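# Move the paper-filled crate into the yellow bay

## Task

Bring the crate into the yellow taped bay so that it sits upright, lies entirely within the tape without overlapping it, and still has every piece of paper inside. Nothing else in the room may be moved or disturbed. The robot must not tip over or finish leaning. The crate has to stay in place by itself, with the robot no longer holding it.

## Robot and tools

ROBOT. A wheeled base that can only drive straight and turn in place. It carries a lifting column with a tiltable head and two six-joint arms, left and right, each ending in a two-finger gripper. Shoulder height S = 0.90 m + column_m. Folded, as at the start, the robot measures 0.73 m long, 0.62 m wide and S + 0.43 m tall, with its front 0.40 m ahead of the column. A loose object may occasionally get a brief shove from outside.

FRAMES. Base frame: origin on the floor under the column, midway between the drive wheels; x forward, y left, z up. left_hand and right_hand are reported in this frame as the point where the fingers meet (tips reach 8 mm further). The hand's z axis is the finger direction (quat_wxyz rotates (0, 0, 1) onto it) and its y axis runs along the opening. The odometry frame is the base frame as it was at scene start. base_odometry comes only from wheel rotation, so slip looks like travel; heading is positive to the left, -3.142 to 3.142.

execute_actions. Argument "actions": a list holding one action or none (none just reports state and images). An action may have "base", "joints" and "speeds"; its motions begin together and may finish separately. "base" holds exactly one relative command from the current spot: {"translate_m": d}, metres, forward positive, -3 to 3; or {"rotate_rad": d}, radians, counter-clockwise from above (left) positive, -3.2 to 3.2. "joints" is a single dictionary covering both arms, keyed by joint name, each value an absolute target: column_m 0 to 0.8 m; head_tilt_rad -0.61 to 1.308 (0 about level, positive tips down); left_joint1_rad to left_joint6_rad and right_joint1_rad to right_joint6_rad in rad (joint1 -2.879 to 2.879, joint2 0 to 3.141, joint3 0 to 3.019, joint4 -1.692 to 1.57, joint5 -1.57 to 1.57 with positive swinging the hand to the robot's right, joint6 -2.094 to 2.094 with positive rolling clockwise viewed from behind the hand); left_gripper_m and right_gripper_m 0 to 0.093 m, the fingertip gap. "speeds" caps top speed for that action only: translate_m 0.05 to 0.8 m/s, rotate_rad 0.1 to 1 rad/s (defaults are the maxima); it does not slow arms. A base move needing over 8.667 s, an unknown key or an out-of-range number makes the whole call rejected with no motion. No action runs past 15 s. A joint left out may keep driving toward its earlier target. "cameras": list from cam_head_left, cam_head_right, cam_left_wrist, cam_right_wrist, nav_camera, all; omitted, null or ["all"] gives every camera, [] gives none. Images are taken at the end; the "pictures" line lists their order.

wait: "seconds" 0 to 10; nothing new is commanded. zoom_image: "camera" plus "region" [x0, y0, x1, y1] in pixels of that camera's latest full image, origin top-left, at most 504 by 504. finished_scene: "scene" integer; ends the scene for good and reports success, so call it only once the crate rests in the bay released. If a result reports a stop, later movement and finish calls in the same reply are skipped. While you think, the robot keeps holding its last command.

ARM GEOMETRY (typical). With joint1 at -1.57 (left) or 1.57 (right) and joints 5, 6 at 0, the arm moves in a vertical forward plane 0.23 m beside the column. Let a = joint2 - 0.35, b = 1.05 + joint2 - joint3, c = b - joint4 (c = 1.57 means fingers straight down). Hand point: ahead = 0.12 + 0.39 sin a + 0.38 cos b + 0.25 cos c; height = S + 0.39 cos a - 0.38 sin b - 0.25 sin c. Example: joints 2, 3, 4 = 0.93, 0.78, 0.14 gives 0.60 m ahead, 0.25 m below S. Actual hands sit up to about 5 cm lower and nearer the column (about 12 cm with heavy or far loads); trust left_hand/right_hand (1 to 3 cm error). Reach is about 1 m from the shoulder, down to 0.99 m below S at 0.3 m ahead. For floor level: extend fingers down 0.45 to 0.5 m ahead at column_m 0.3, then lower the column (hand to 0.02 m above floor). Below 0.4 m height the housing blocks hands nearer than 0.45 m ahead; avoid moving arms with column_m under 0.3.

LOADS (fingers down, per arm): 3.2 kg at about 0.4 m ahead, 0.3 to 0.7 m below S; 2 kg to 0.6 m ahead, 0.21 to 0.7 m below; 1 kg to 0.8 m ahead, 0.3 to 0.55 m below; 0.3 kg to 0.6 m ahead, 0.14 m above to 0.7 m below S. A gripper grips about 2 to 6 kg. Overloaded or flat-fingered arms sag and report time_out or off_target.

GRIPPER AND FRICTION. Fingers are 7 cm long; outer span is the opening plus 1 cm at tips, plus 5 cm at base; body 10 by 7 cm; wrist camera sticks 11 cm out on one side. To grip, command less than the object's width; off_target is then normal. An opening staying 0.002 m or more above target means something is held. Changes under about 0.03 rad (0.08 for joints 2, 3) may not move a joint; approach gently in 0.05 rad steps from your last target.

RESULT LINES. base_status and joint_status: done (within tolerance; for the base, wheels turned fully even if slipping), off_target, contact_stop (column or base only), time_out, not_followed, limit_stop_at_motor_heat. "joint command not followed" with a "cause:" line means a self-collision check withheld arm targets; back each moved joint off 0.05 rad or more, or move the other arm, or drive away. on_its_own covers uncommanded behaviour; "held at" is a target. motor_effort gives left_wheel and right_wheel in percent (positive forward), bracket = peak. wheel_motors_off = 1 while wheels are disabled. If turned_by_wheels and turned_by_imu differ by over about 4 % and 0.05 rad, the base hit or slipped. base_tilt in degrees, forward and right positive. Motor temperatures per arm.

AVOID. Arms striking or pressing each other (can end the run). Blocked arms push and overheat (warning from 85 °C, arm drops at 100 °C); resend reported joint positions to relieve them, though a loaded arm then sinks about 1 cm per kg. Base pushing about 3 s cuts wheel power for 2 s; after a stall, back off 0.05 m first. Tables between 0.30 m and S - 0.26 m high can strike the column. The column halts descending when a hand or load touches down and then needs 0.2 m of rise before descending again. Do not drop or tip the crate, spill paper, or bump other items.

Each tool is called after ">>>" by a JSON object that holds its "method" and its "body".

## Session

>>> {"method": "execute_actions", "body": {"actions": []}}

Scene clock: 0.00 s.
Motor temperatures (°C, as the motors report them): left_arm=[27 26 24 27 24 27] | right_arm=[26 27 25 27 27 27]
base_odometry: x=+0.000 y=+0.000 heading=+0.000 (m, m, rad; odometry frame)
turned_by_wheels: +0.000 (rad since the last result)
turned_by_imu: +0.000 (rad since the last result)
base_tilt: forward=-0.1 right=+0.3 (deg)
base_status: not commanded
joint_positions: column_m=+0.552 head_tilt_rad=+0.879 left_joint1_rad=-1.579 left_joint2_rad=+0.893 left_joint3_rad=+0.413 left_joint4_rad=-0.983 left_joint5_rad=-0.045 left_joint6_rad=-0.052 left_gripper_m=+0.095 right_joint1_rad=+1.553 right_joint2_rad=+0.922 right_joint3_rad=+0.388 right_joint4_rad=-0.915 right_joint5_rad=+0.040 right_joint6_rad=-0.029 right_gripper_m=+0.094
joint_status: not commanded
wheel_motors_off: 0
motor_effort: left_wheel=-1 right_wheel=+3 (%)
left_hand: x=+0.1424 y=+0.2307 z=+1.2565 quat_wxyz=(+0.452, +0.010, -0.892, -0.030) (m; base frame)
right_hand: x=+0.1333 y=-0.2359 z=+1.2475 quat_wxyz=(+0.446, +0.015, -0.895, +0.016) (m; base frame)
pictures: cam_head_left, cam_head_right, cam_left_wrist, cam_right_wrist, nav_camera
Images, in order (width x height): cam_head_left 672x504, cam_head_right 672x504, cam_left_wrist 504x504, cam_right_wrist 504x504, nav_camera 672x504.

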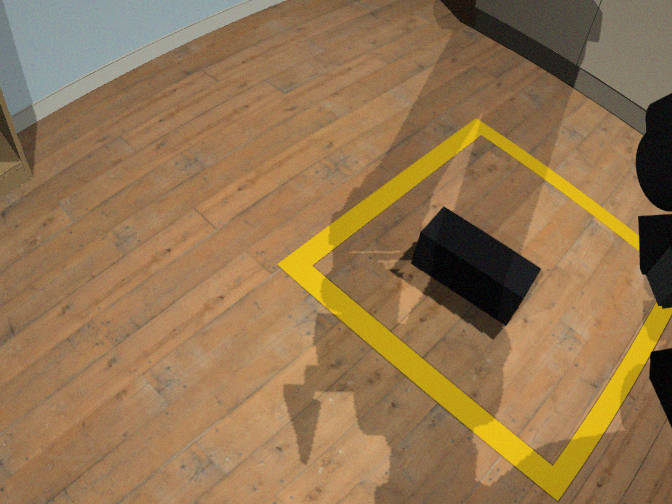

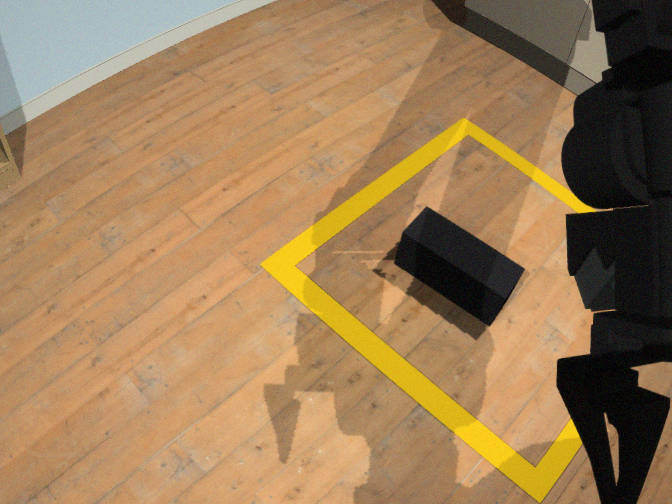

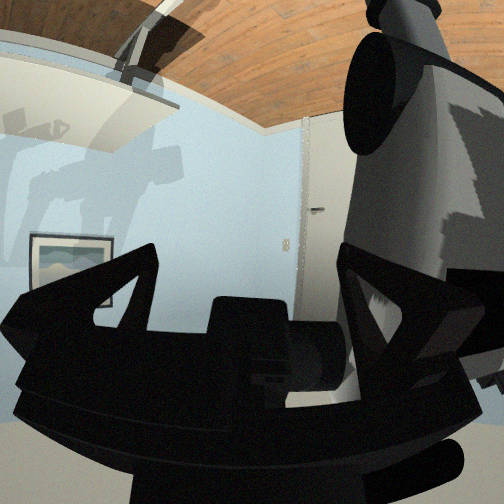

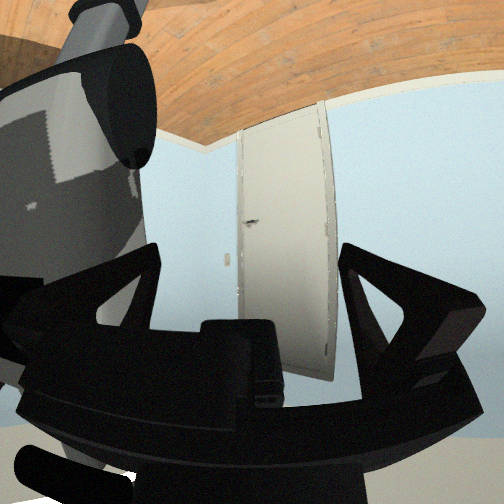

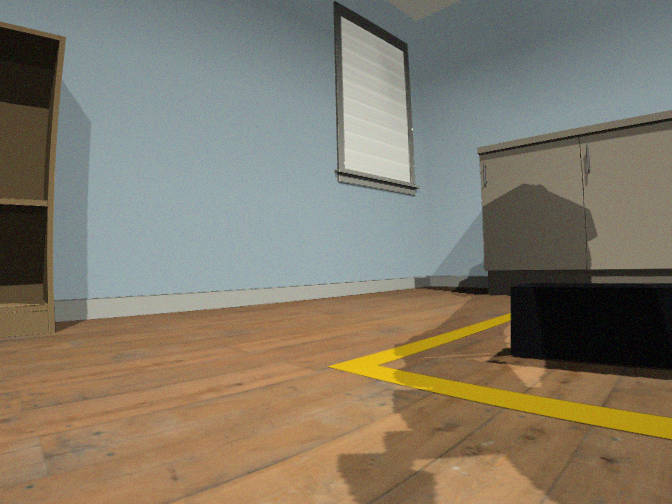

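>>> {"method": "execute_actions", "body": {"actions": [{"base":{"rotate_rad":1.2},"joints":{"head_tilt_rad":0.5}}], "cameras": ["cam_head_left","nav_camera"]}}

>>> {"method": "execute_actions", "body": {"actions": [{"base":{"rotate_rad":1.2}}], "cameras": ["cam_head_left","nav_camera"]}}

Scene clock: 6.23 s.
Motor temperatures (°C, as the motors report them): left_arm=[27 26 25 27 24 27] | right_arm=[26 27 25 27 27 27]
base_odometry: x=+0.000 y=+0.000 heading=+1.199 (m, m, rad; odometry frame)
turned_by_wheels: +1.199 (rad since the last result)
turned_by_imu: +1.180 (rad since the last result)
base_tilt: forward=-0.1 right=+0.3 (deg)
base_status: done
joint_positions: column_m=+0.552 head_tilt_rad=+0.518 left_joint1_rad=-1.579 left_joint2_rad=+0.893 left_joint3_rad=+0.413 left_joint4_rad=-0.983 left_joint5_rad=-0.045 left_joint6_rad=-0.052 left_gripper_m=+0.095 right_joint1_rad=+1.553 right_joint2_rad=+0.922 right_joint3_rad=+0.388 right_joint4_rad=-0.915 right_joint5_rad=+0.040 right_joint6_rad=-0.029 right_gripper_m=+0.094
joint_status: all done
wheel_motors_off: 0
motor_effort: left_wheel=-1(38) right_wheel=+1(39) (%)
left_hand: x=+0.1424 y=+0.2307 z=+1.2565 quat_wxyz=(+0.452, +0.010, -0.892, -0.030) (m; base frame)
right_hand: x=+0.1333 y=-0.2359 z=+1.2475 quat_wxyz=(+0.446, +0.015, -0.895, +0.016) (m; base frame)
pictures: cam_head_left, nav_camera
Images, in order (width x height): cam_head_left 672x504, nav_camera 672x504.

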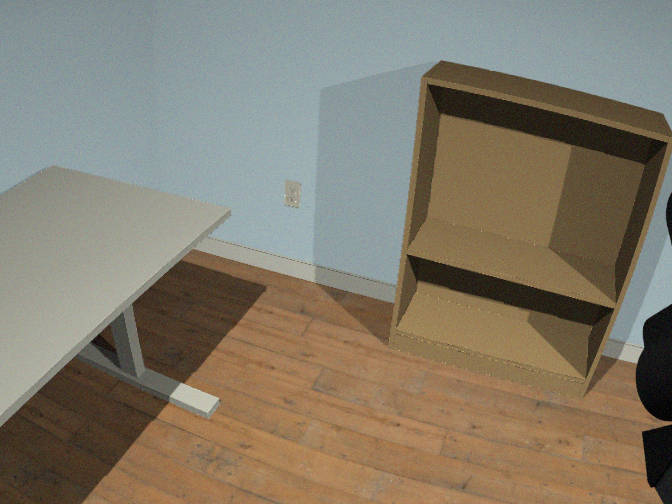

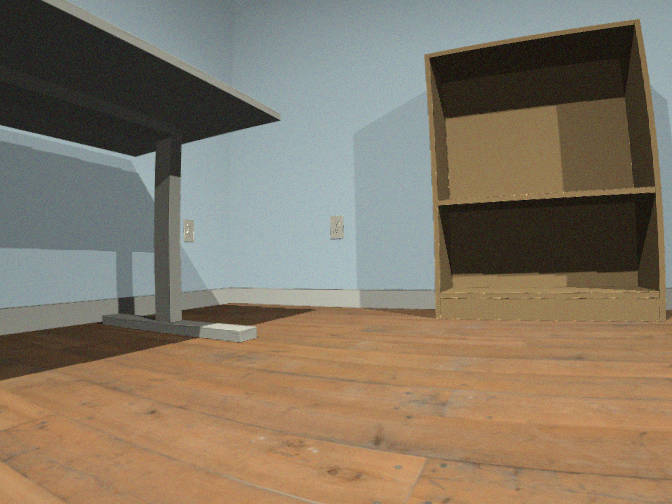

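Scene clock: 8.80 s.
Motor temperatures (°C, as the motors report them): left_arm=[27 27 25 27 24 27] | right_arm=[26 27 25 27 27 27]
base_odometry: x=+0.000 y=+0.000 heading=+2.399 (m, m, rad; odometry frame)
turned_by_wheels: +1.199 (rad since the last result)
turned_by_imu: +1.184 (rad since the last result)
base_tilt: forward=-0.1 right=+0.3 (deg)
base_status: done
joint_positions: column_m=+0.552 head_tilt_rad=+0.518 left_joint1_rad=-1.579 left_joint2_rad=+0.893 left_joint3_rad=+0.413 left_joint4_rad=-0.983 left_joint5_rad=-0.045 left_joint6_rad=-0.052 left_gripper_m=+0.095 right_joint1_rad=+1.553 right_joint2_rad=+0.922 right_joint3_rad=+0.388 right_joint4_rad=-0.915 right_joint5_rad=+0.040 right_joint6_rad=-0.029 right_gripper_m=+0.094
joint_status: not commanded
wheel_motors_off: 0
motor_effort: left_wheel=-1(27) right_wheel=+1(22) (%)
left_hand: x=+0.1424 y=+0.2307 z=+1.2565 quat_wxyz=(+0.452, +0.010, -0.892, -0.030) (m; base frame)
right_hand: x=+0.1333 y=-0.2359 z=+1.2475 quat_wxyz=(+0.446, +0.015, -0.895, +0.016) (m; base frame)
pictures: cam_head_left, nav_camera
Images, in order (width x height): cam_head_left 672x504, nav_camera 672x504.

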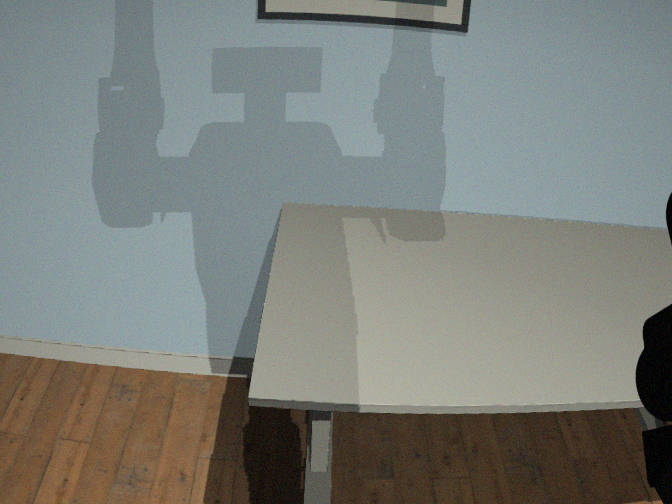

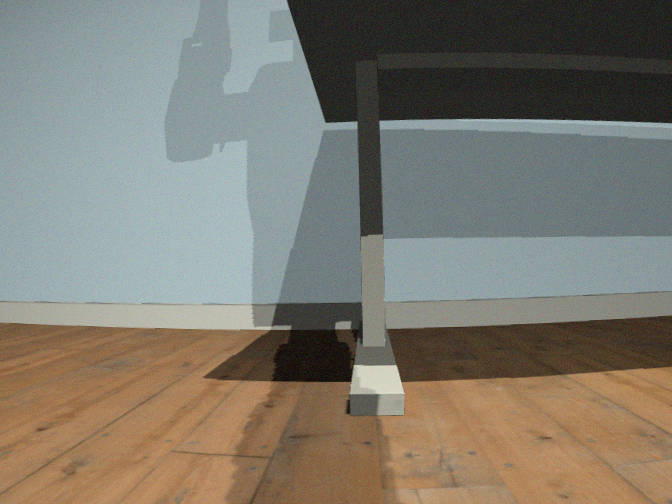

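>>> {"method": "execute_actions", "body": {"actions": [{"base":{"rotate_rad":1.5}}], "cameras": ["cam_head_left","nav_camera"]}}

>>> {"method": "execute_actions", "body": {"actions": [{"base":{"rotate_rad":1.2}}], "cameras": ["cam_head_left","nav_camera"]}}

Scene clock: 15.77 s.
Motor temperatures (°C, as the motors report them): left_arm=[27 27 25 27 24 27] | right_arm=[26 27 25 27 27 27]
base_odometry: x=+0.000 y=+0.000 heading=-2.385 (m, m, rad; odometry frame)
turned_by_wheels: +1.499 (rad since the last result)
turned_by_imu: +1.480 (rad since the last result)
base_tilt: forward=-0.1 right=+0.3 (deg)
base_status: done
joint_positions: column_m=+0.552 head_tilt_rad=+0.518 left_joint1_rad=-1.579 left_joint2_rad=+0.893 left_joint3_rad=+0.413 left_joint4_rad=-0.983 left_joint5_rad=-0.045 left_joint6_rad=-0.052 left_gripper_m=+0.095 right_joint1_rad=+1.553 right_joint2_rad=+0.922 right_joint3_rad=+0.388 right_joint4_rad=-0.915 right_joint5_rad=+0.040 right_joint6_rad=-0.029 right_gripper_m=+0.094
joint_status: not commanded
wheel_motors_off: 0
motor_effort: left_wheel=-1(28) right_wheel=+1(24) (%)
left_hand: x=+0.1424 y=+0.2307 z=+1.2565 quat_wxyz=(+0.452, +0.010, -0.892, -0.030) (m; base frame)
right_hand: x=+0.1333 y=-0.2359 z=+1.2475 quat_wxyz=(+0.446, +0.015, -0.895, +0.016) (m; base frame)
pictures: cam_head_left, nav_camera
Images, in order (width x height): cam_head_left 672x504, nav_camera 672x504.

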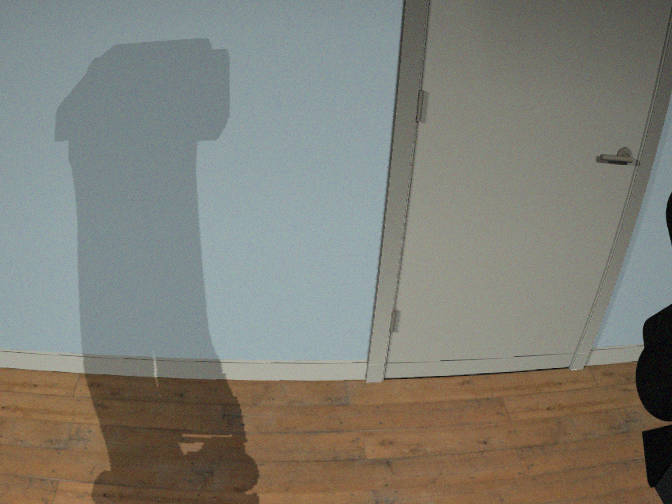

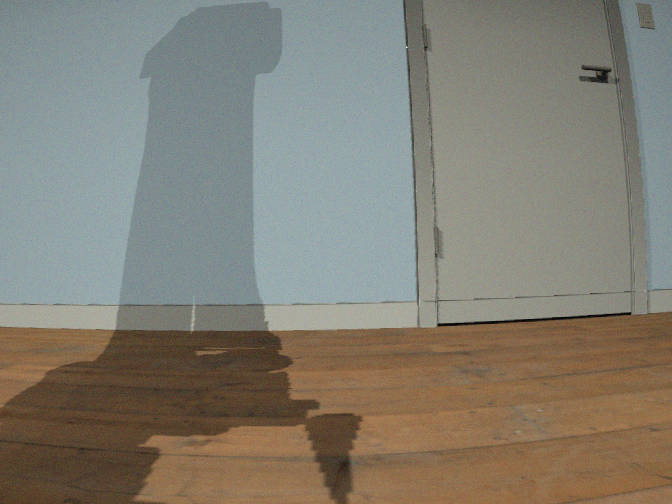

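Scene clock: 18.33 s.
Motor temperatures (°C, as the motors report them): left_arm=[27 27 25 27 24 27] | right_arm=[26 27 25 27 27 27]
base_odometry: x=+0.000 y=+0.000 heading=-1.185 (m, m, rad; odometry frame)
turned_by_wheels: +1.199 (rad since the last result)
turned_by_imu: +1.184 (rad since the last result)
base_tilt: forward=-0.1 right=+0.3 (deg)
base_status: done
joint_positions: column_m=+0.552 head_tilt_rad=+0.518 left_joint1_rad=-1.579 left_joint2_rad=+0.893 left_joint3_rad=+0.413 left_joint4_rad=-0.983 left_joint5_rad=-0.045 left_joint6_rad=-0.052 left_gripper_m=+0.095 right_joint1_rad=+1.553 right_joint2_rad=+0.922 right_joint3_rad=+0.388 right_joint4_rad=-0.915 right_joint5_rad=+0.040 right_joint6_rad=-0.029 right_gripper_m=+0.094
joint_status: not commanded
wheel_motors_off: 0
motor_effort: left_wheel=-1(27) right_wheel=+1(25) (%)
left_hand: x=+0.1424 y=+0.2307 z=+1.2565 quat_wxyz=(+0.452, +0.010, -0.892, -0.030) (m; base frame)
right_hand: x=+0.1333 y=-0.2359 z=+1.2475 quat_wxyz=(+0.446, +0.015, -0.895, +0.016) (m; base frame)
pictures: cam_head_left, nav_camera
Images, in order (width x height): cam_head_left 672x504, nav_camera 672x504.

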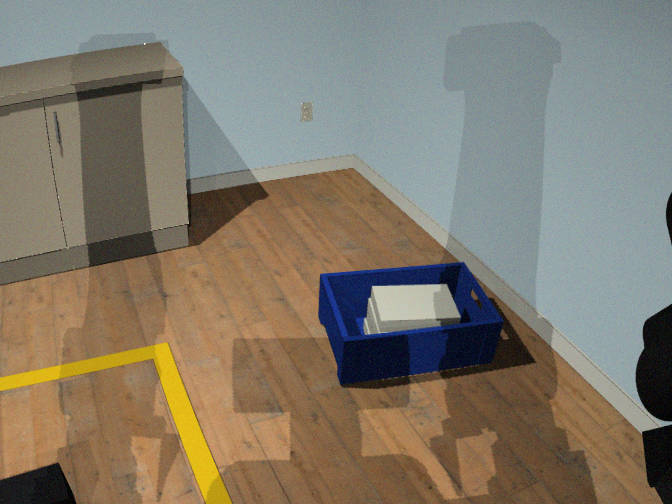

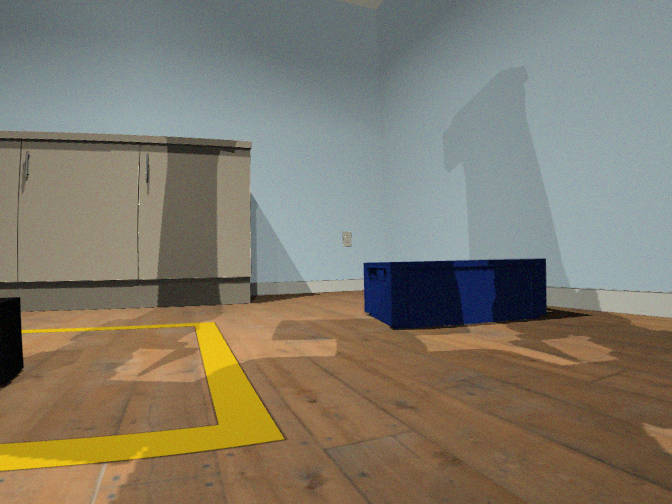

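>>> {"method": "execute_actions", "body": {"actions": [{"base":{"rotate_rad":0.45},"joints":{"head_tilt_rad":0.85}}], "cameras": ["cam_head_left","cam_head_right","nav_camera"]}}

Scene clock: 27.20 s.
Motor temperatures (°C, as the motors report them): left_arm=[27 27 25 27 24 27] | right_arm=[26 27 25 27 27 27]
base_odometry: x=+0.000 y=+0.000 heading=-0.736 (m, m, rad; odometry frame)
turned_by_wheels: +0.450 (rad since the last result)
turned_by_imu: +0.443 (rad since the last result)
base_tilt: forward=-0.1 right=+0.3 (deg)
base_status: done
joint_positions: column_m=+0.552 head_tilt_rad=+0.851 left_joint1_rad=-1.579 left_joint2_rad=+0.893 left_joint3_rad=+0.413 left_joint4_rad=-0.983 left_joint5_rad=-0.045 left_joint6_rad=-0.052 left_gripper_m=+0.095 right_joint1_rad=+1.553 right_joint2_rad=+0.922 right_joint3_rad=+0.388 right_joint4_rad=-0.915 right_joint5_rad=+0.040 right_joint6_rad=-0.029 right_gripper_m=+0.094
joint_status: all done
wheel_motors_off: 0
motor_effort: left_wheel=-1(25) right_wheel=+1(20) (%)
left_hand: x=+0.1424 y=+0.2307 z=+1.2565 quat_wxyz=(+0.452, +0.010, -0.892, -0.030) (m; base frame)
right_hand: x=+0.1333 y=-0.2359 z=+1.2475 quat_wxyz=(+0.446, +0.015, -0.895, +0.016) (m; base frame)
pictures: cam_head_left, cam_head_right, nav_camera
Images, in order (width x height): cam_head_left 672x504, cam_head_right 672x504, nav_camera 672x504.

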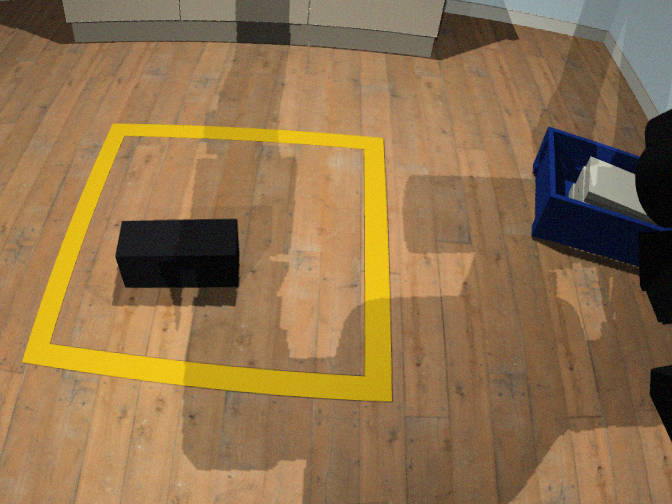

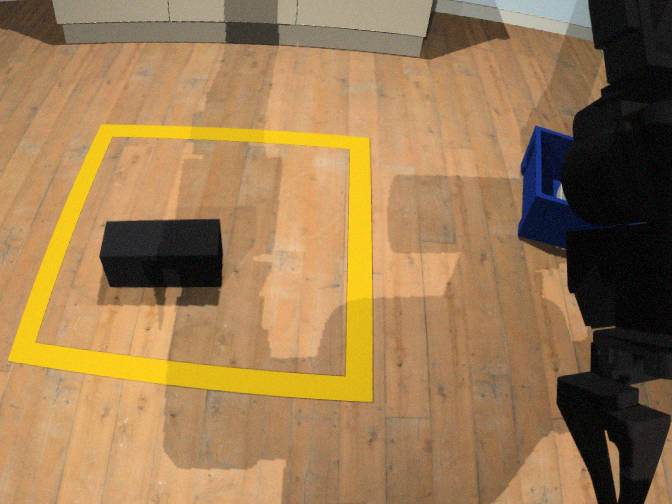

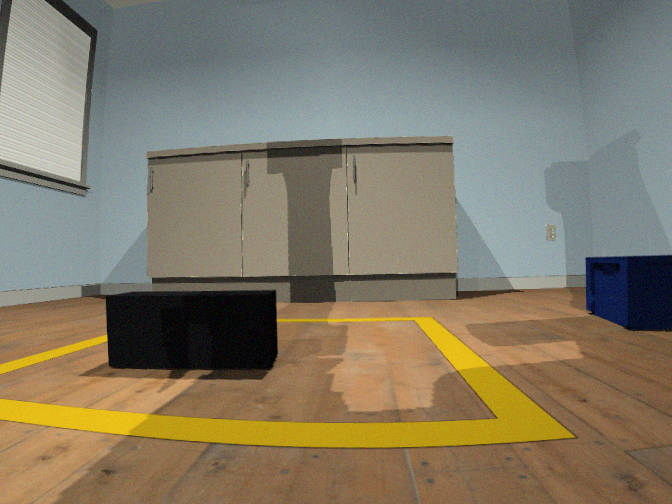

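>>> {"method": "execute_actions", "body": {"actions": [{"base":{"rotate_rad":-0.17}}], "cameras": []}}

>>> {"method": "execute_actions", "body": {"actions": [{"base":{"translate_m":0.9},"joints":{"head_tilt_rad":1.1}}], "cameras": ["cam_head_left","cam_head_right","nav_camera"]}}

Scene clock: 64.20 s.
Motor temperatures (°C, as the motors report them): left_arm=[27 27 25 27 24 27] | right_arm=[26 28 25 27 27 27]
base_odometry: x=+0.000 y=+0.000 heading=-0.905 (m, m, rad; odometry frame)
turned_by_wheels: -0.169 (rad since the last result)
turned_by_imu: -0.169 (rad since the last result)
base_tilt: forward=-0.1 right=+0.3 (deg)
base_status: done
joint_positions: column_m=+0.552 head_tilt_rad=+0.851 left_joint1_rad=-1.579 left_joint2_rad=+0.893 left_joint3_rad=+0.413 left_joint4_rad=-0.983 left_joint5_rad=-0.045 left_joint6_rad=-0.052 left_gripper_m=+0.095 right_joint1_rad=+1.553 right_joint2_rad=+0.922 right_joint3_rad=+0.388 right_joint4_rad=-0.915 right_joint5_rad=+0.040 right_joint6_rad=-0.029 right_gripper_m=+0.094
joint_status: not commanded
wheel_motors_off: 0
motor_effort: left_wheel=+1(23) right_wheel=-1(18) (%)
left_hand: x=+0.1424 y=+0.2307 z=+1.2565 quat_wxyz=(+0.452, +0.010, -0.892, -0.030) (m; base frame)
right_hand: x=+0.1333 y=-0.2359 z=+1.2475 quat_wxyz=(+0.446, +0.015, -0.895, +0.016) (m; base frame)
pictures: none
No camera images: the call's "cameras" was empty. Leave "cameras" out to get every camera's image.

Scene clock: 67.47 s.
Motor temperatures (°C, as the motors report them): left_arm=[27 27 25 27 24 27] | right_arm=[26 28 25 27 27 27]
base_odometry: x=+0.556 y=-0.708 heading=-0.905 (m, m, rad; odometry frame)
turned_by_wheels: +0.001 (rad since the last result)
turned_by_imu: -0.002 (rad since the last result)
base_tilt: forward=-0.1 right=+0.3 (deg)
base_status: done
joint_positions: column_m=+0.552 head_tilt_rad=+1.099 left_joint1_rad=-1.579 left_joint2_rad=+0.893 left_joint3_rad=+0.415 left_joint4_rad=-0.983 left_joint5_rad=-0.045 left_joint6_rad=-0.052 left_gripper_m=+0.095 right_joint1_rad=+1.553 right_joint2_rad=+0.922 right_joint3_rad=+0.389 right_joint4_rad=-0.915 right_joint5_rad=+0.040 right_joint6_rad=-0.029 right_gripper_m=+0.094
joint_status: all done
wheel_motors_off: 0
motor_effort: left_wheel=+1(57) right_wheel=-1(36) (%)
left_hand: x=+0.1436 y=+0.2307 z=+1.2561 quat_wxyz=(+0.451, +0.010, -0.892, -0.030) (m; base frame)
right_hand: x=+0.1339 y=-0.2359 z=+1.2473 quat_wxyz=(+0.446, +0.015, -0.895, +0.016) (m; base frame)
pictures: cam_head_left, cam_head_right, nav_camera
Images, in order (width x height): cam_head_left 672x504, cam_head_right 672x504, nav_camera 672x504.

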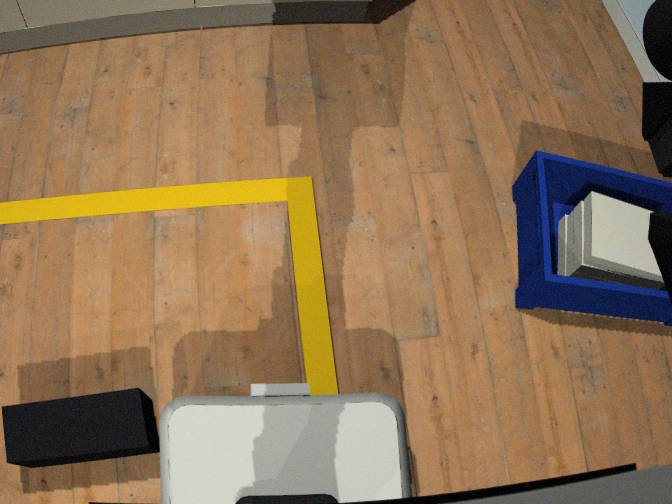

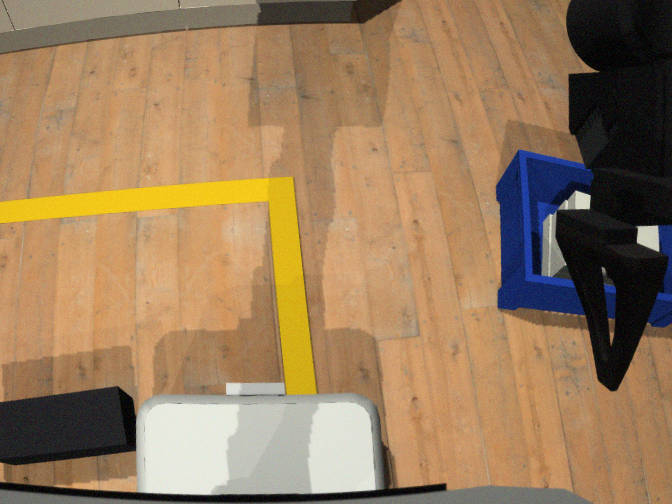

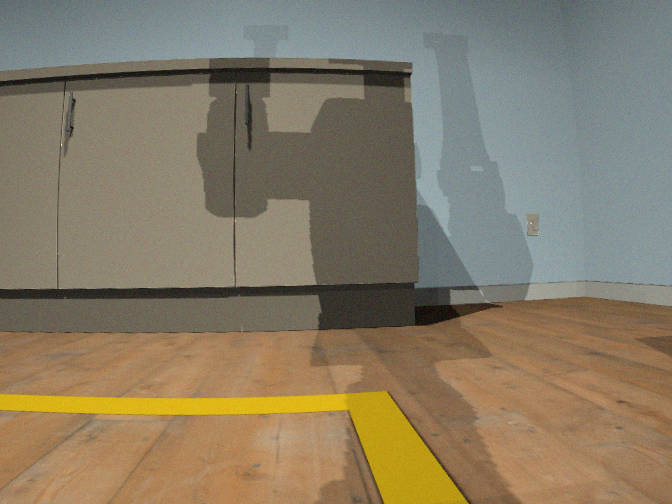

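>>> {"method": "execute_actions", "body": {"actions": [{"base":{"translate_m":-0.45}}], "cameras": []}}

>>> {"method": "execute_actions", "body": {"actions": [{"base":{"rotate_rad":-0.3}}], "cameras": []}}

>>> {"method": "execute_actions", "body": {"actions": [{"base":{"translate_m":0.5}}], "cameras": []}}

>>> {"method": "execute_actions", "body": {"actions": [{"base":{"rotate_rad":0.35}}], "cameras": ["cam_head_left","nav_camera"]}}

Scene clock: 76.40 s.
Motor temperatures (°C, as the motors report them): left_arm=[27 27 25 27 24 27] | right_arm=[26 28 25 27 27 27]
base_odometry: x=+0.278 y=-0.354 heading=-0.903 (m, m, rad; odometry frame)
turned_by_wheels: +0.002 (rad since the last result)
turned_by_imu: +0.002 (rad since the last result)
base_tilt: forward=-0.1 right=+0.3 (deg)
base_status: done
joint_positions: column_m=+0.552 head_tilt_rad=+1.100 left_joint1_rad=-1.579 left_joint2_rad=+0.892 left_joint3_rad=+0.411 left_joint4_rad=-0.983 left_joint5_rad=-0.045 left_joint6_rad=-0.052 left_gripper_m=+0.095 right_joint1_rad=+1.553 right_joint2_rad=+0.922 right_joint3_rad=+0.385 right_joint4_rad=-0.915 right_joint5_rad=+0.040 right_joint6_rad=-0.029 right_gripper_m=+0.094
joint_status: not commanded
wheel_motors_off: 0
motor_effort: left_wheel=+2(45) right_wheel=-2(29) (%)
left_hand: x=+0.1414 y=+0.2307 z=+1.2569 quat_wxyz=(+0.452, +0.010, -0.891, -0.030) (m; base frame)
right_hand: x=+0.1315 y=-0.2358 z=+1.2482 quat_wxyz=(+0.448, +0.015, -0.894, +0.016) (m; base frame)
pictures: none
No camera images: the call's "cameras" was empty. Leave "cameras" out to get every camera's image.

Scene clock: 77.87 s.
Motor temperatures (°C, as the motors report them): left_arm=[27 27 25 27 24 27] | right_arm=[26 28 25 27 27 27]
base_odometry: x=+0.278 y=-0.354 heading=-1.202 (m, m, rad; odometry frame)
turned_by_wheels: -0.299 (rad since the last result)
turned_by_imu: -0.291 (rad since the last result)
base_tilt: forward=-0.1 right=+0.3 (deg)
base_status: done
joint_positions: column_m=+0.552 head_tilt_rad=+1.100 left_joint1_rad=-1.579 left_joint2_rad=+0.892 left_joint3_rad=+0.411 left_joint4_rad=-0.983 left_joint5_rad=-0.045 left_joint6_rad=-0.052 left_gripper_m=+0.095 right_joint1_rad=+1.553 right_joint2_rad=+0.922 right_joint3_rad=+0.385 right_joint4_rad=-0.915 right_joint5_rad=+0.040 right_joint6_rad=-0.029 right_gripper_m=+0.094
joint_status: not commanded
wheel_motors_off: 0
motor_effort: left_wheel=+2(45) right_wheel=+0(37) (%)
left_hand: x=+0.1414 y=+0.2307 z=+1.2569 quat_wxyz=(+0.452, +0.010, -0.891, -0.030) (m; base frame)
right_hand: x=+0.1315 y=-0.2358 z=+1.2482 quat_wxyz=(+0.448, +0.015, -0.894, +0.016) (m; base frame)
pictures: none
No camera images: the call's "cameras" was empty. Leave "cameras" out to get every camera's image.

Scene clock: 80.40 s.
Motor temperatures (°C, as the motors report them): left_arm=[27 27 25 27 24 27] | right_arm=[26 28 25 27 27 27]
base_odometry: x=+0.458 y=-0.820 heading=-1.202 (m, m, rad; odometry frame)
turned_by_wheels: +0.000 (rad since the last result)
turned_by_imu: -0.002 (rad since the last result)
base_tilt: forward=-0.1 right=+0.3 (deg)
base_status: done
joint_positions: column_m=+0.552 head_tilt_rad=+1.100 left_joint1_rad=-1.579 left_joint2_rad=+0.893 left_joint3_rad=+0.414 left_joint4_rad=-0.983 left_joint5_rad=-0.045 left_joint6_rad=-0.052 left_gripper_m=+0.095 right_joint1_rad=+1.553 right_joint2_rad=+0.922 right_joint3_rad=+0.388 right_joint4_rad=-0.915 right_joint5_rad=+0.040 right_joint6_rad=-0.029 right_gripper_m=+0.094
joint_status: not commanded
wheel_motors_off: 0
motor_effort: left_wheel=+0(55) right_wheel=+0(43) (%)
left_hand: x=+0.1430 y=+0.2307 z=+1.2563 quat_wxyz=(+0.451, +0.010, -0.892, -0.030) (m; base frame)
right_hand: x=+0.1333 y=-0.2359 z=+1.2475 quat_wxyz=(+0.446, +0.015, -0.895, +0.016) (m; base frame)
pictures: none
No camera images: the call's "cameras" was empty. Leave "cameras" out to get every camera's image.

Scene clock: 81.90 s.
Motor temperatures (°C, as the motors report them): left_arm=[27 27 25 27 24 27] | right_arm=[26 28 25 27 27 27]
base_odometry: x=+0.458 y=-0.820 heading=-0.853 (m, m, rad; odometry frame)
turned_by_wheels: +0.349 (rad since the last result)
turned_by_imu: +0.341 (rad since the last result)
base_tilt: forward=-0.1 right=+0.3 (deg)
base_status: done
joint_positions: column_m=+0.552 head_tilt_rad=+1.100 left_joint1_rad=-1.579 left_joint2_rad=+0.893 left_joint3_rad=+0.414 left_joint4_rad=-0.983 left_joint5_rad=-0.045 left_joint6_rad=-0.052 left_gripper_m=+0.095 right_joint1_rad=+1.553 right_joint2_rad=+0.922 right_joint3_rad=+0.388 right_joint4_rad=-0.915 right_joint5_rad=+0.040 right_joint6_rad=-0.029 right_gripper_m=+0.094
joint_status: not commanded
wheel_motors_off: 0
motor_effort: left_wheel=-2(43) right_wheel=+0(29) (%)
left_hand: x=+0.1430 y=+0.2307 z=+1.2563 quat_wxyz=(+0.451, +0.010, -0.892, -0.030) (m; base frame)
right_hand: x=+0.1333 y=-0.2359 z=+1.2475 quat_wxyz=(+0.446, +0.015, -0.895, +0.016) (m; base frame)
pictures: cam_head_left, nav_camera
Images, in order (width x height): cam_head_left 672x504, nav_camera 672x504.

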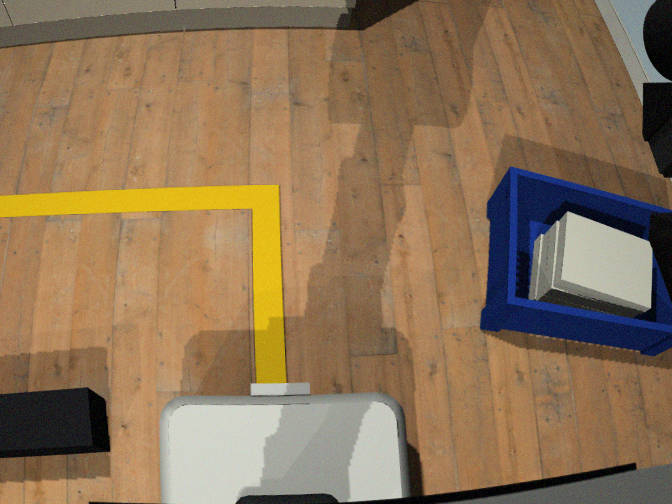

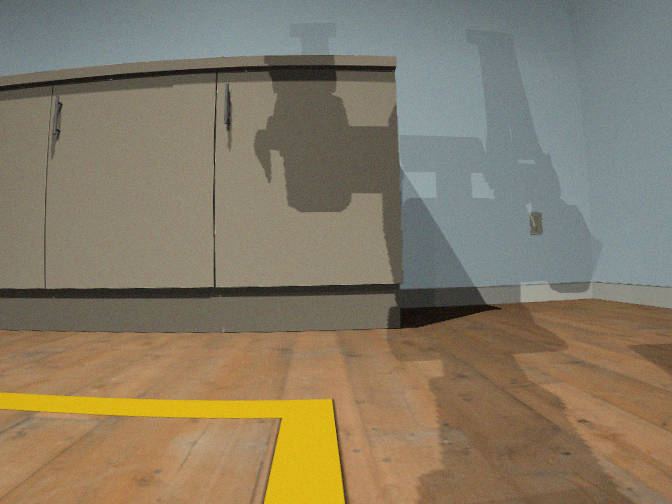

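>>> {"method": "execute_actions", "body": {"actions": [{"base":{"translate_m":1.0}}], "cameras": ["cam_head_left"]}}

>>> {"method": "execute_actions", "body": {"actions": [{"base":{"rotate_rad":-1.57}}], "cameras": ["cam_head_left","cam_head_right","nav_camera"]}}

Scene clock: 97.57 s.
Motor temperatures (°C, as the motors report them): left_arm=[27 27 25 27 24 27] | right_arm=[26 28 25 27 27 27]
base_odometry: x=+1.116 y=-1.573 heading=-0.853 (m, m, rad; odometry frame)
turned_by_wheels: +0.000 (rad since the last result)
turned_by_imu: -0.004 (rad since the last result)
base_tilt: forward=-0.1 right=+0.2 (deg)
base_status: done
joint_positions: column_m=+0.552 head_tilt_rad=+1.100 left_joint1_rad=-1.579 left_joint2_rad=+0.892 left_joint3_rad=+0.414 left_joint4_rad=-0.983 left_joint5_rad=-0.045 left_joint6_rad=-0.052 left_gripper_m=+0.095 right_joint1_rad=+1.553 right_joint2_rad=+0.922 right_joint3_rad=+0.388 right_joint4_rad=-0.915 right_joint5_rad=+0.040 right_joint6_rad=-0.029 right_gripper_m=+0.094
joint_status: not commanded
wheel_motors_off: 0
motor_effort: left_wheel=+0(50) right_wheel=+0(39) (%)
left_hand: x=+0.1432 y=+0.2307 z=+1.2563 quat_wxyz=(+0.451, +0.010, -0.892, -0.030) (m; base frame)
right_hand: x=+0.1333 y=-0.2359 z=+1.2475 quat_wxyz=(+0.446, +0.015, -0.895, +0.016) (m; base frame)
pictures: cam_head_left
Images, in order (width x height): cam_head_left 672x504.

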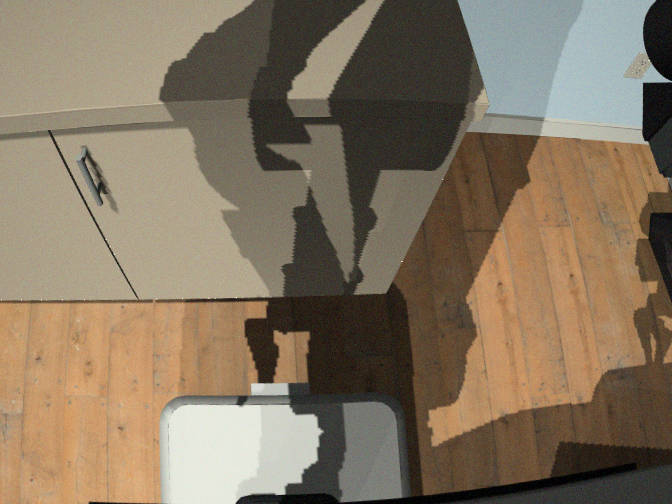

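Scene clock: 100.43 s.
Motor temperatures (°C, as the motors report them): left_arm=[27 27 25 27 24 27] | right_arm=[26 28 25 27 27 27]
base_odometry: x=+1.116 y=-1.573 heading=-2.422 (m, m, rad; odometry frame)
turned_by_wheels: -1.570 (rad since the last result)
turned_by_imu: -1.546 (rad since the last result)
base_tilt: forward=-0.1 right=+0.3 (deg)
base_status: done
joint_positions: column_m=+0.552 head_tilt_rad=+1.100 left_joint1_rad=-1.579 left_joint2_rad=+0.892 left_joint3_rad=+0.414 left_joint4_rad=-0.983 left_joint5_rad=-0.045 left_joint6_rad=-0.052 left_gripper_m=+0.095 right_joint1_rad=+1.553 right_joint2_rad=+0.922 right_joint3_rad=+0.388 right_joint4_rad=-0.915 right_joint5_rad=+0.040 right_joint6_rad=-0.029 right_gripper_m=+0.094
joint_status: not commanded
wheel_motors_off: 0
motor_effort: left_wheel=+1(37) right_wheel=+0(38) (%)
left_hand: x=+0.1432 y=+0.2307 z=+1.2563 quat_wxyz=(+0.451, +0.010, -0.892, -0.030) (m; base frame)
right_hand: x=+0.1333 y=-0.2359 z=+1.2475 quat_wxyz=(+0.446, +0.015, -0.895, +0.016) (m; base frame)
pictures: cam_head_left, cam_head_right, nav_camera
Images, in order (width x height): cam_head_left 672x504, cam_head_right 672x504, nav_camera 672x504.

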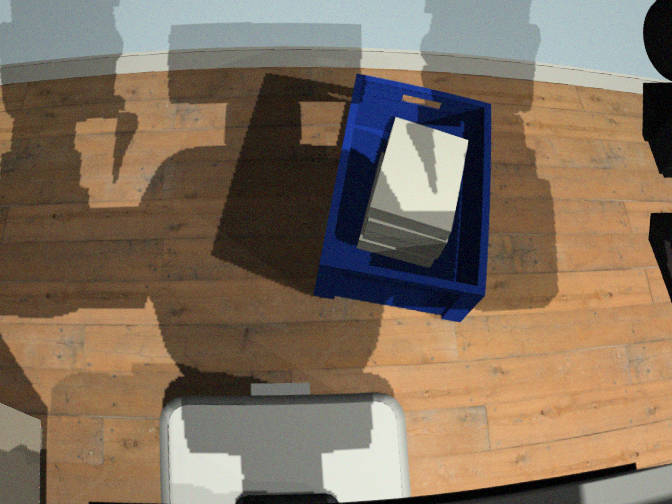

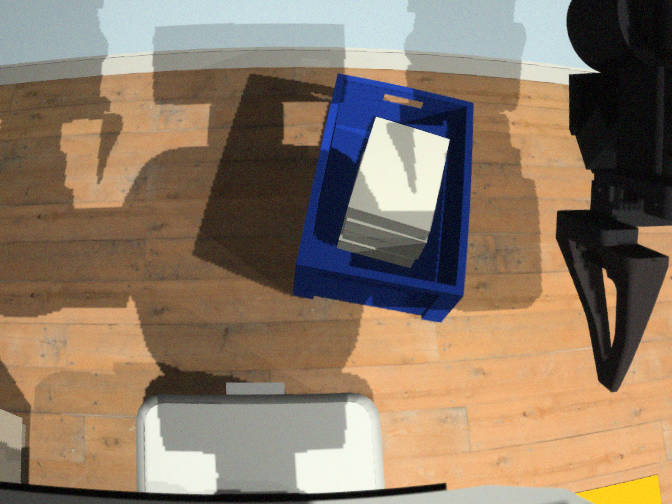

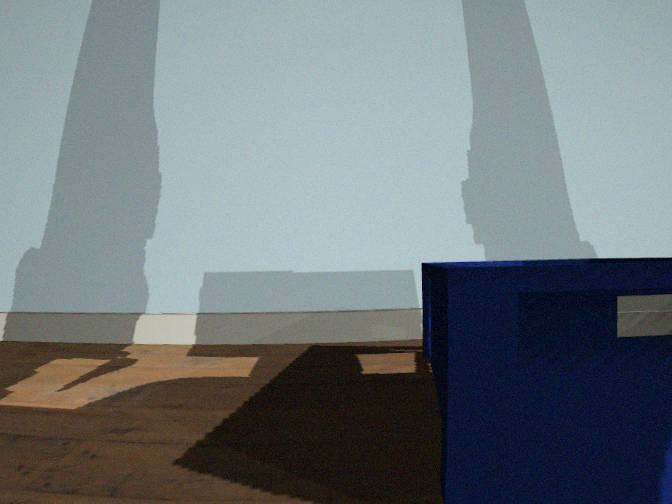

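>>> {"method": "execute_actions", "body": {"actions": [{"joints":{"right_joint1_rad":1.49,"right_joint2_rad":2.10,"right_joint3_rad":1.57,"right_joint4_rad":0.01,"right_joint5_rad":0,"right_joint6_rad":-1.39,"right_gripper_m":0.093,"column_m":0.2},"base":{"translate_m":0.1}}], "cameras": ["cam_head_left","cam_right_wrist","nav_camera"]}}

Scene clock: 122.30 s.
Motor temperatures (°C, as the motors report them): left_arm=[27 27 25 27 24 27] | right_arm=[26 28 25 27 27 27]
base_odometry: x=+1.041 y=-1.639 heading=-2.423 (m, m, rad; odometry frame)
turned_by_wheels: -0.001 (rad since the last result)
turned_by_imu: -0.003 (rad since the last result)
base_tilt: forward=-0.1 right=+0.3 (deg)
base_status: done
joint_positions: column_m=+0.200 head_tilt_rad=+1.100 left_joint1_rad=-1.579 left_joint2_rad=+0.892 left_joint3_rad=+0.413 left_joint4_rad=-0.983 left_joint5_rad=-0.045 left_joint6_rad=-0.052 left_gripper_m=+0.095 right_joint1_rad=+1.496 right_joint2_rad=+2.109 right_joint3_rad=+1.564 right_joint4_rad=-0.002 right_joint5_rad=+0.003 right_joint6_rad=-1.381 right_gripper_m=+0.093
joint_status: all done
wheel_motors_off: 0
motor_effort: left_wheel=-1(49) right_wheel=+2(38) (%)
left_hand: x=+0.1427 y=+0.2307 z=+0.9044 quat_wxyz=(+0.451, +0.010, -0.892, -0.030) (m; base frame)
right_hand: x=+0.4861 y=-0.2863 z=+0.4030 quat_wxyz=(+0.031, +0.622, -0.782, +0.018) (m; base frame)
pictures: cam_head_left, cam_right_wrist, nav_camera
Images, in order (width x height): cam_head_left 672x504, cam_right_wrist 504x504, nav_camera 672x504.

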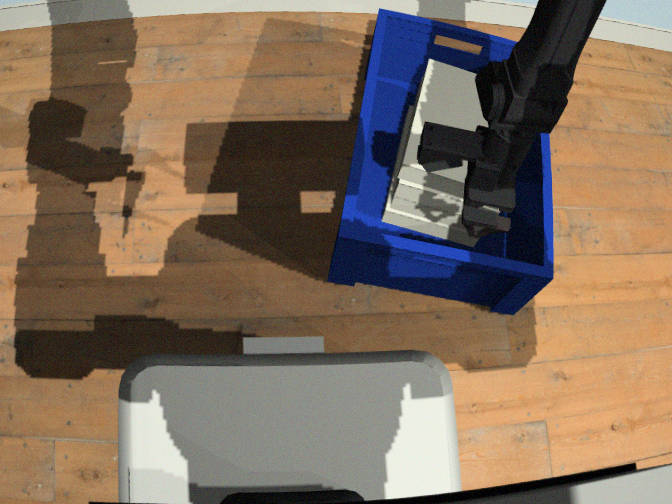

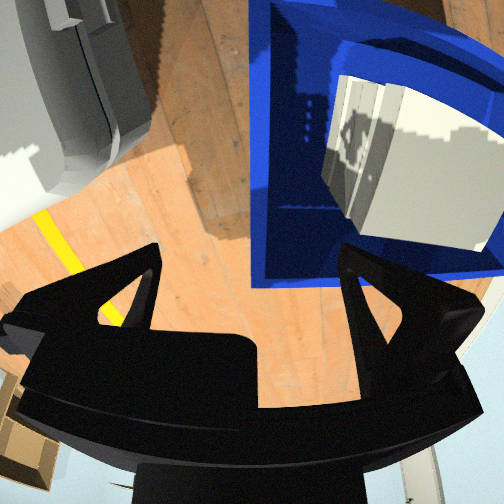

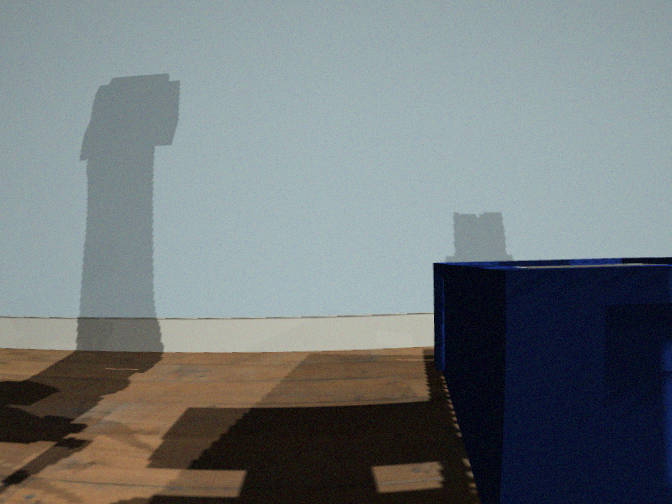

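>>> {"method": "execute_actions", "body": {"actions": [{"joints":{"column_m":0.06}}], "cameras": ["cam_head_left","cam_right_wrist","nav_camera"]}}

Scene clock: 129.70 s.
Motor temperatures (°C, as the motors report them): left_arm=[27 27 25 27 24 27] | right_arm=[26 29 25 27 27 27]
base_odometry: x=+1.041 y=-1.639 heading=-2.423 (m, m, rad; odometry frame)
turned_by_wheels: +0.000 (rad since the last result)
turned_by_imu: -0.001 (rad since the last result)
base_tilt: forward=-0.1 right=+0.3 (deg)
base_status: not commanded
joint_positions: column_m=+0.060 head_tilt_rad=+1.100 left_joint1_rad=-1.579 left_joint2_rad=+0.892 left_joint3_rad=+0.413 left_joint4_rad=-0.983 left_joint5_rad=-0.045 left_joint6_rad=-0.052 left_gripper_m=+0.095 right_joint1_rad=+1.496 right_joint2_rad=+2.109 right_joint3_rad=+1.564 right_joint4_rad=-0.002 right_joint5_rad=+0.003 right_joint6_rad=-1.381 right_gripper_m=+0.093
joint_status: all done
wheel_motors_off: 0
motor_effort: left_wheel=-1(1) right_wheel=+2(2) (%)
left_hand: x=+0.1427 y=+0.2307 z=+0.7643 quat_wxyz=(+0.451, +0.010, -0.892, -0.030) (m; base frame)
right_hand: x=+0.4861 y=-0.2863 z=+0.2630 quat_wxyz=(+0.031, +0.622, -0.782, +0.018) (m; base frame)
pictures: cam_head_left, cam_right_wrist, nav_camera
Images, in order (width x height): cam_head_left 672x504, cam_right_wrist 504x504, nav_camera 672x504.

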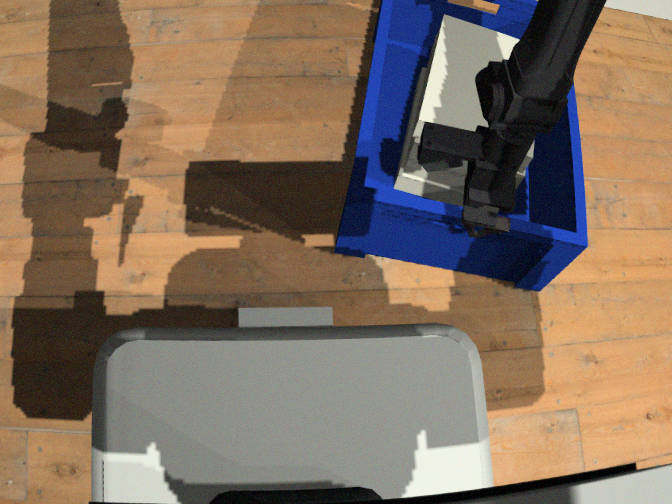

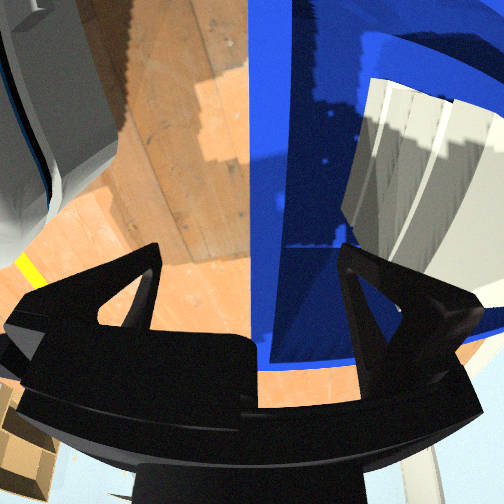

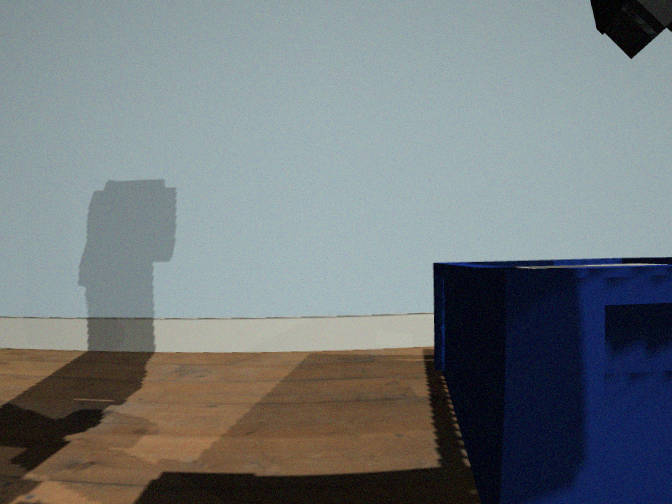

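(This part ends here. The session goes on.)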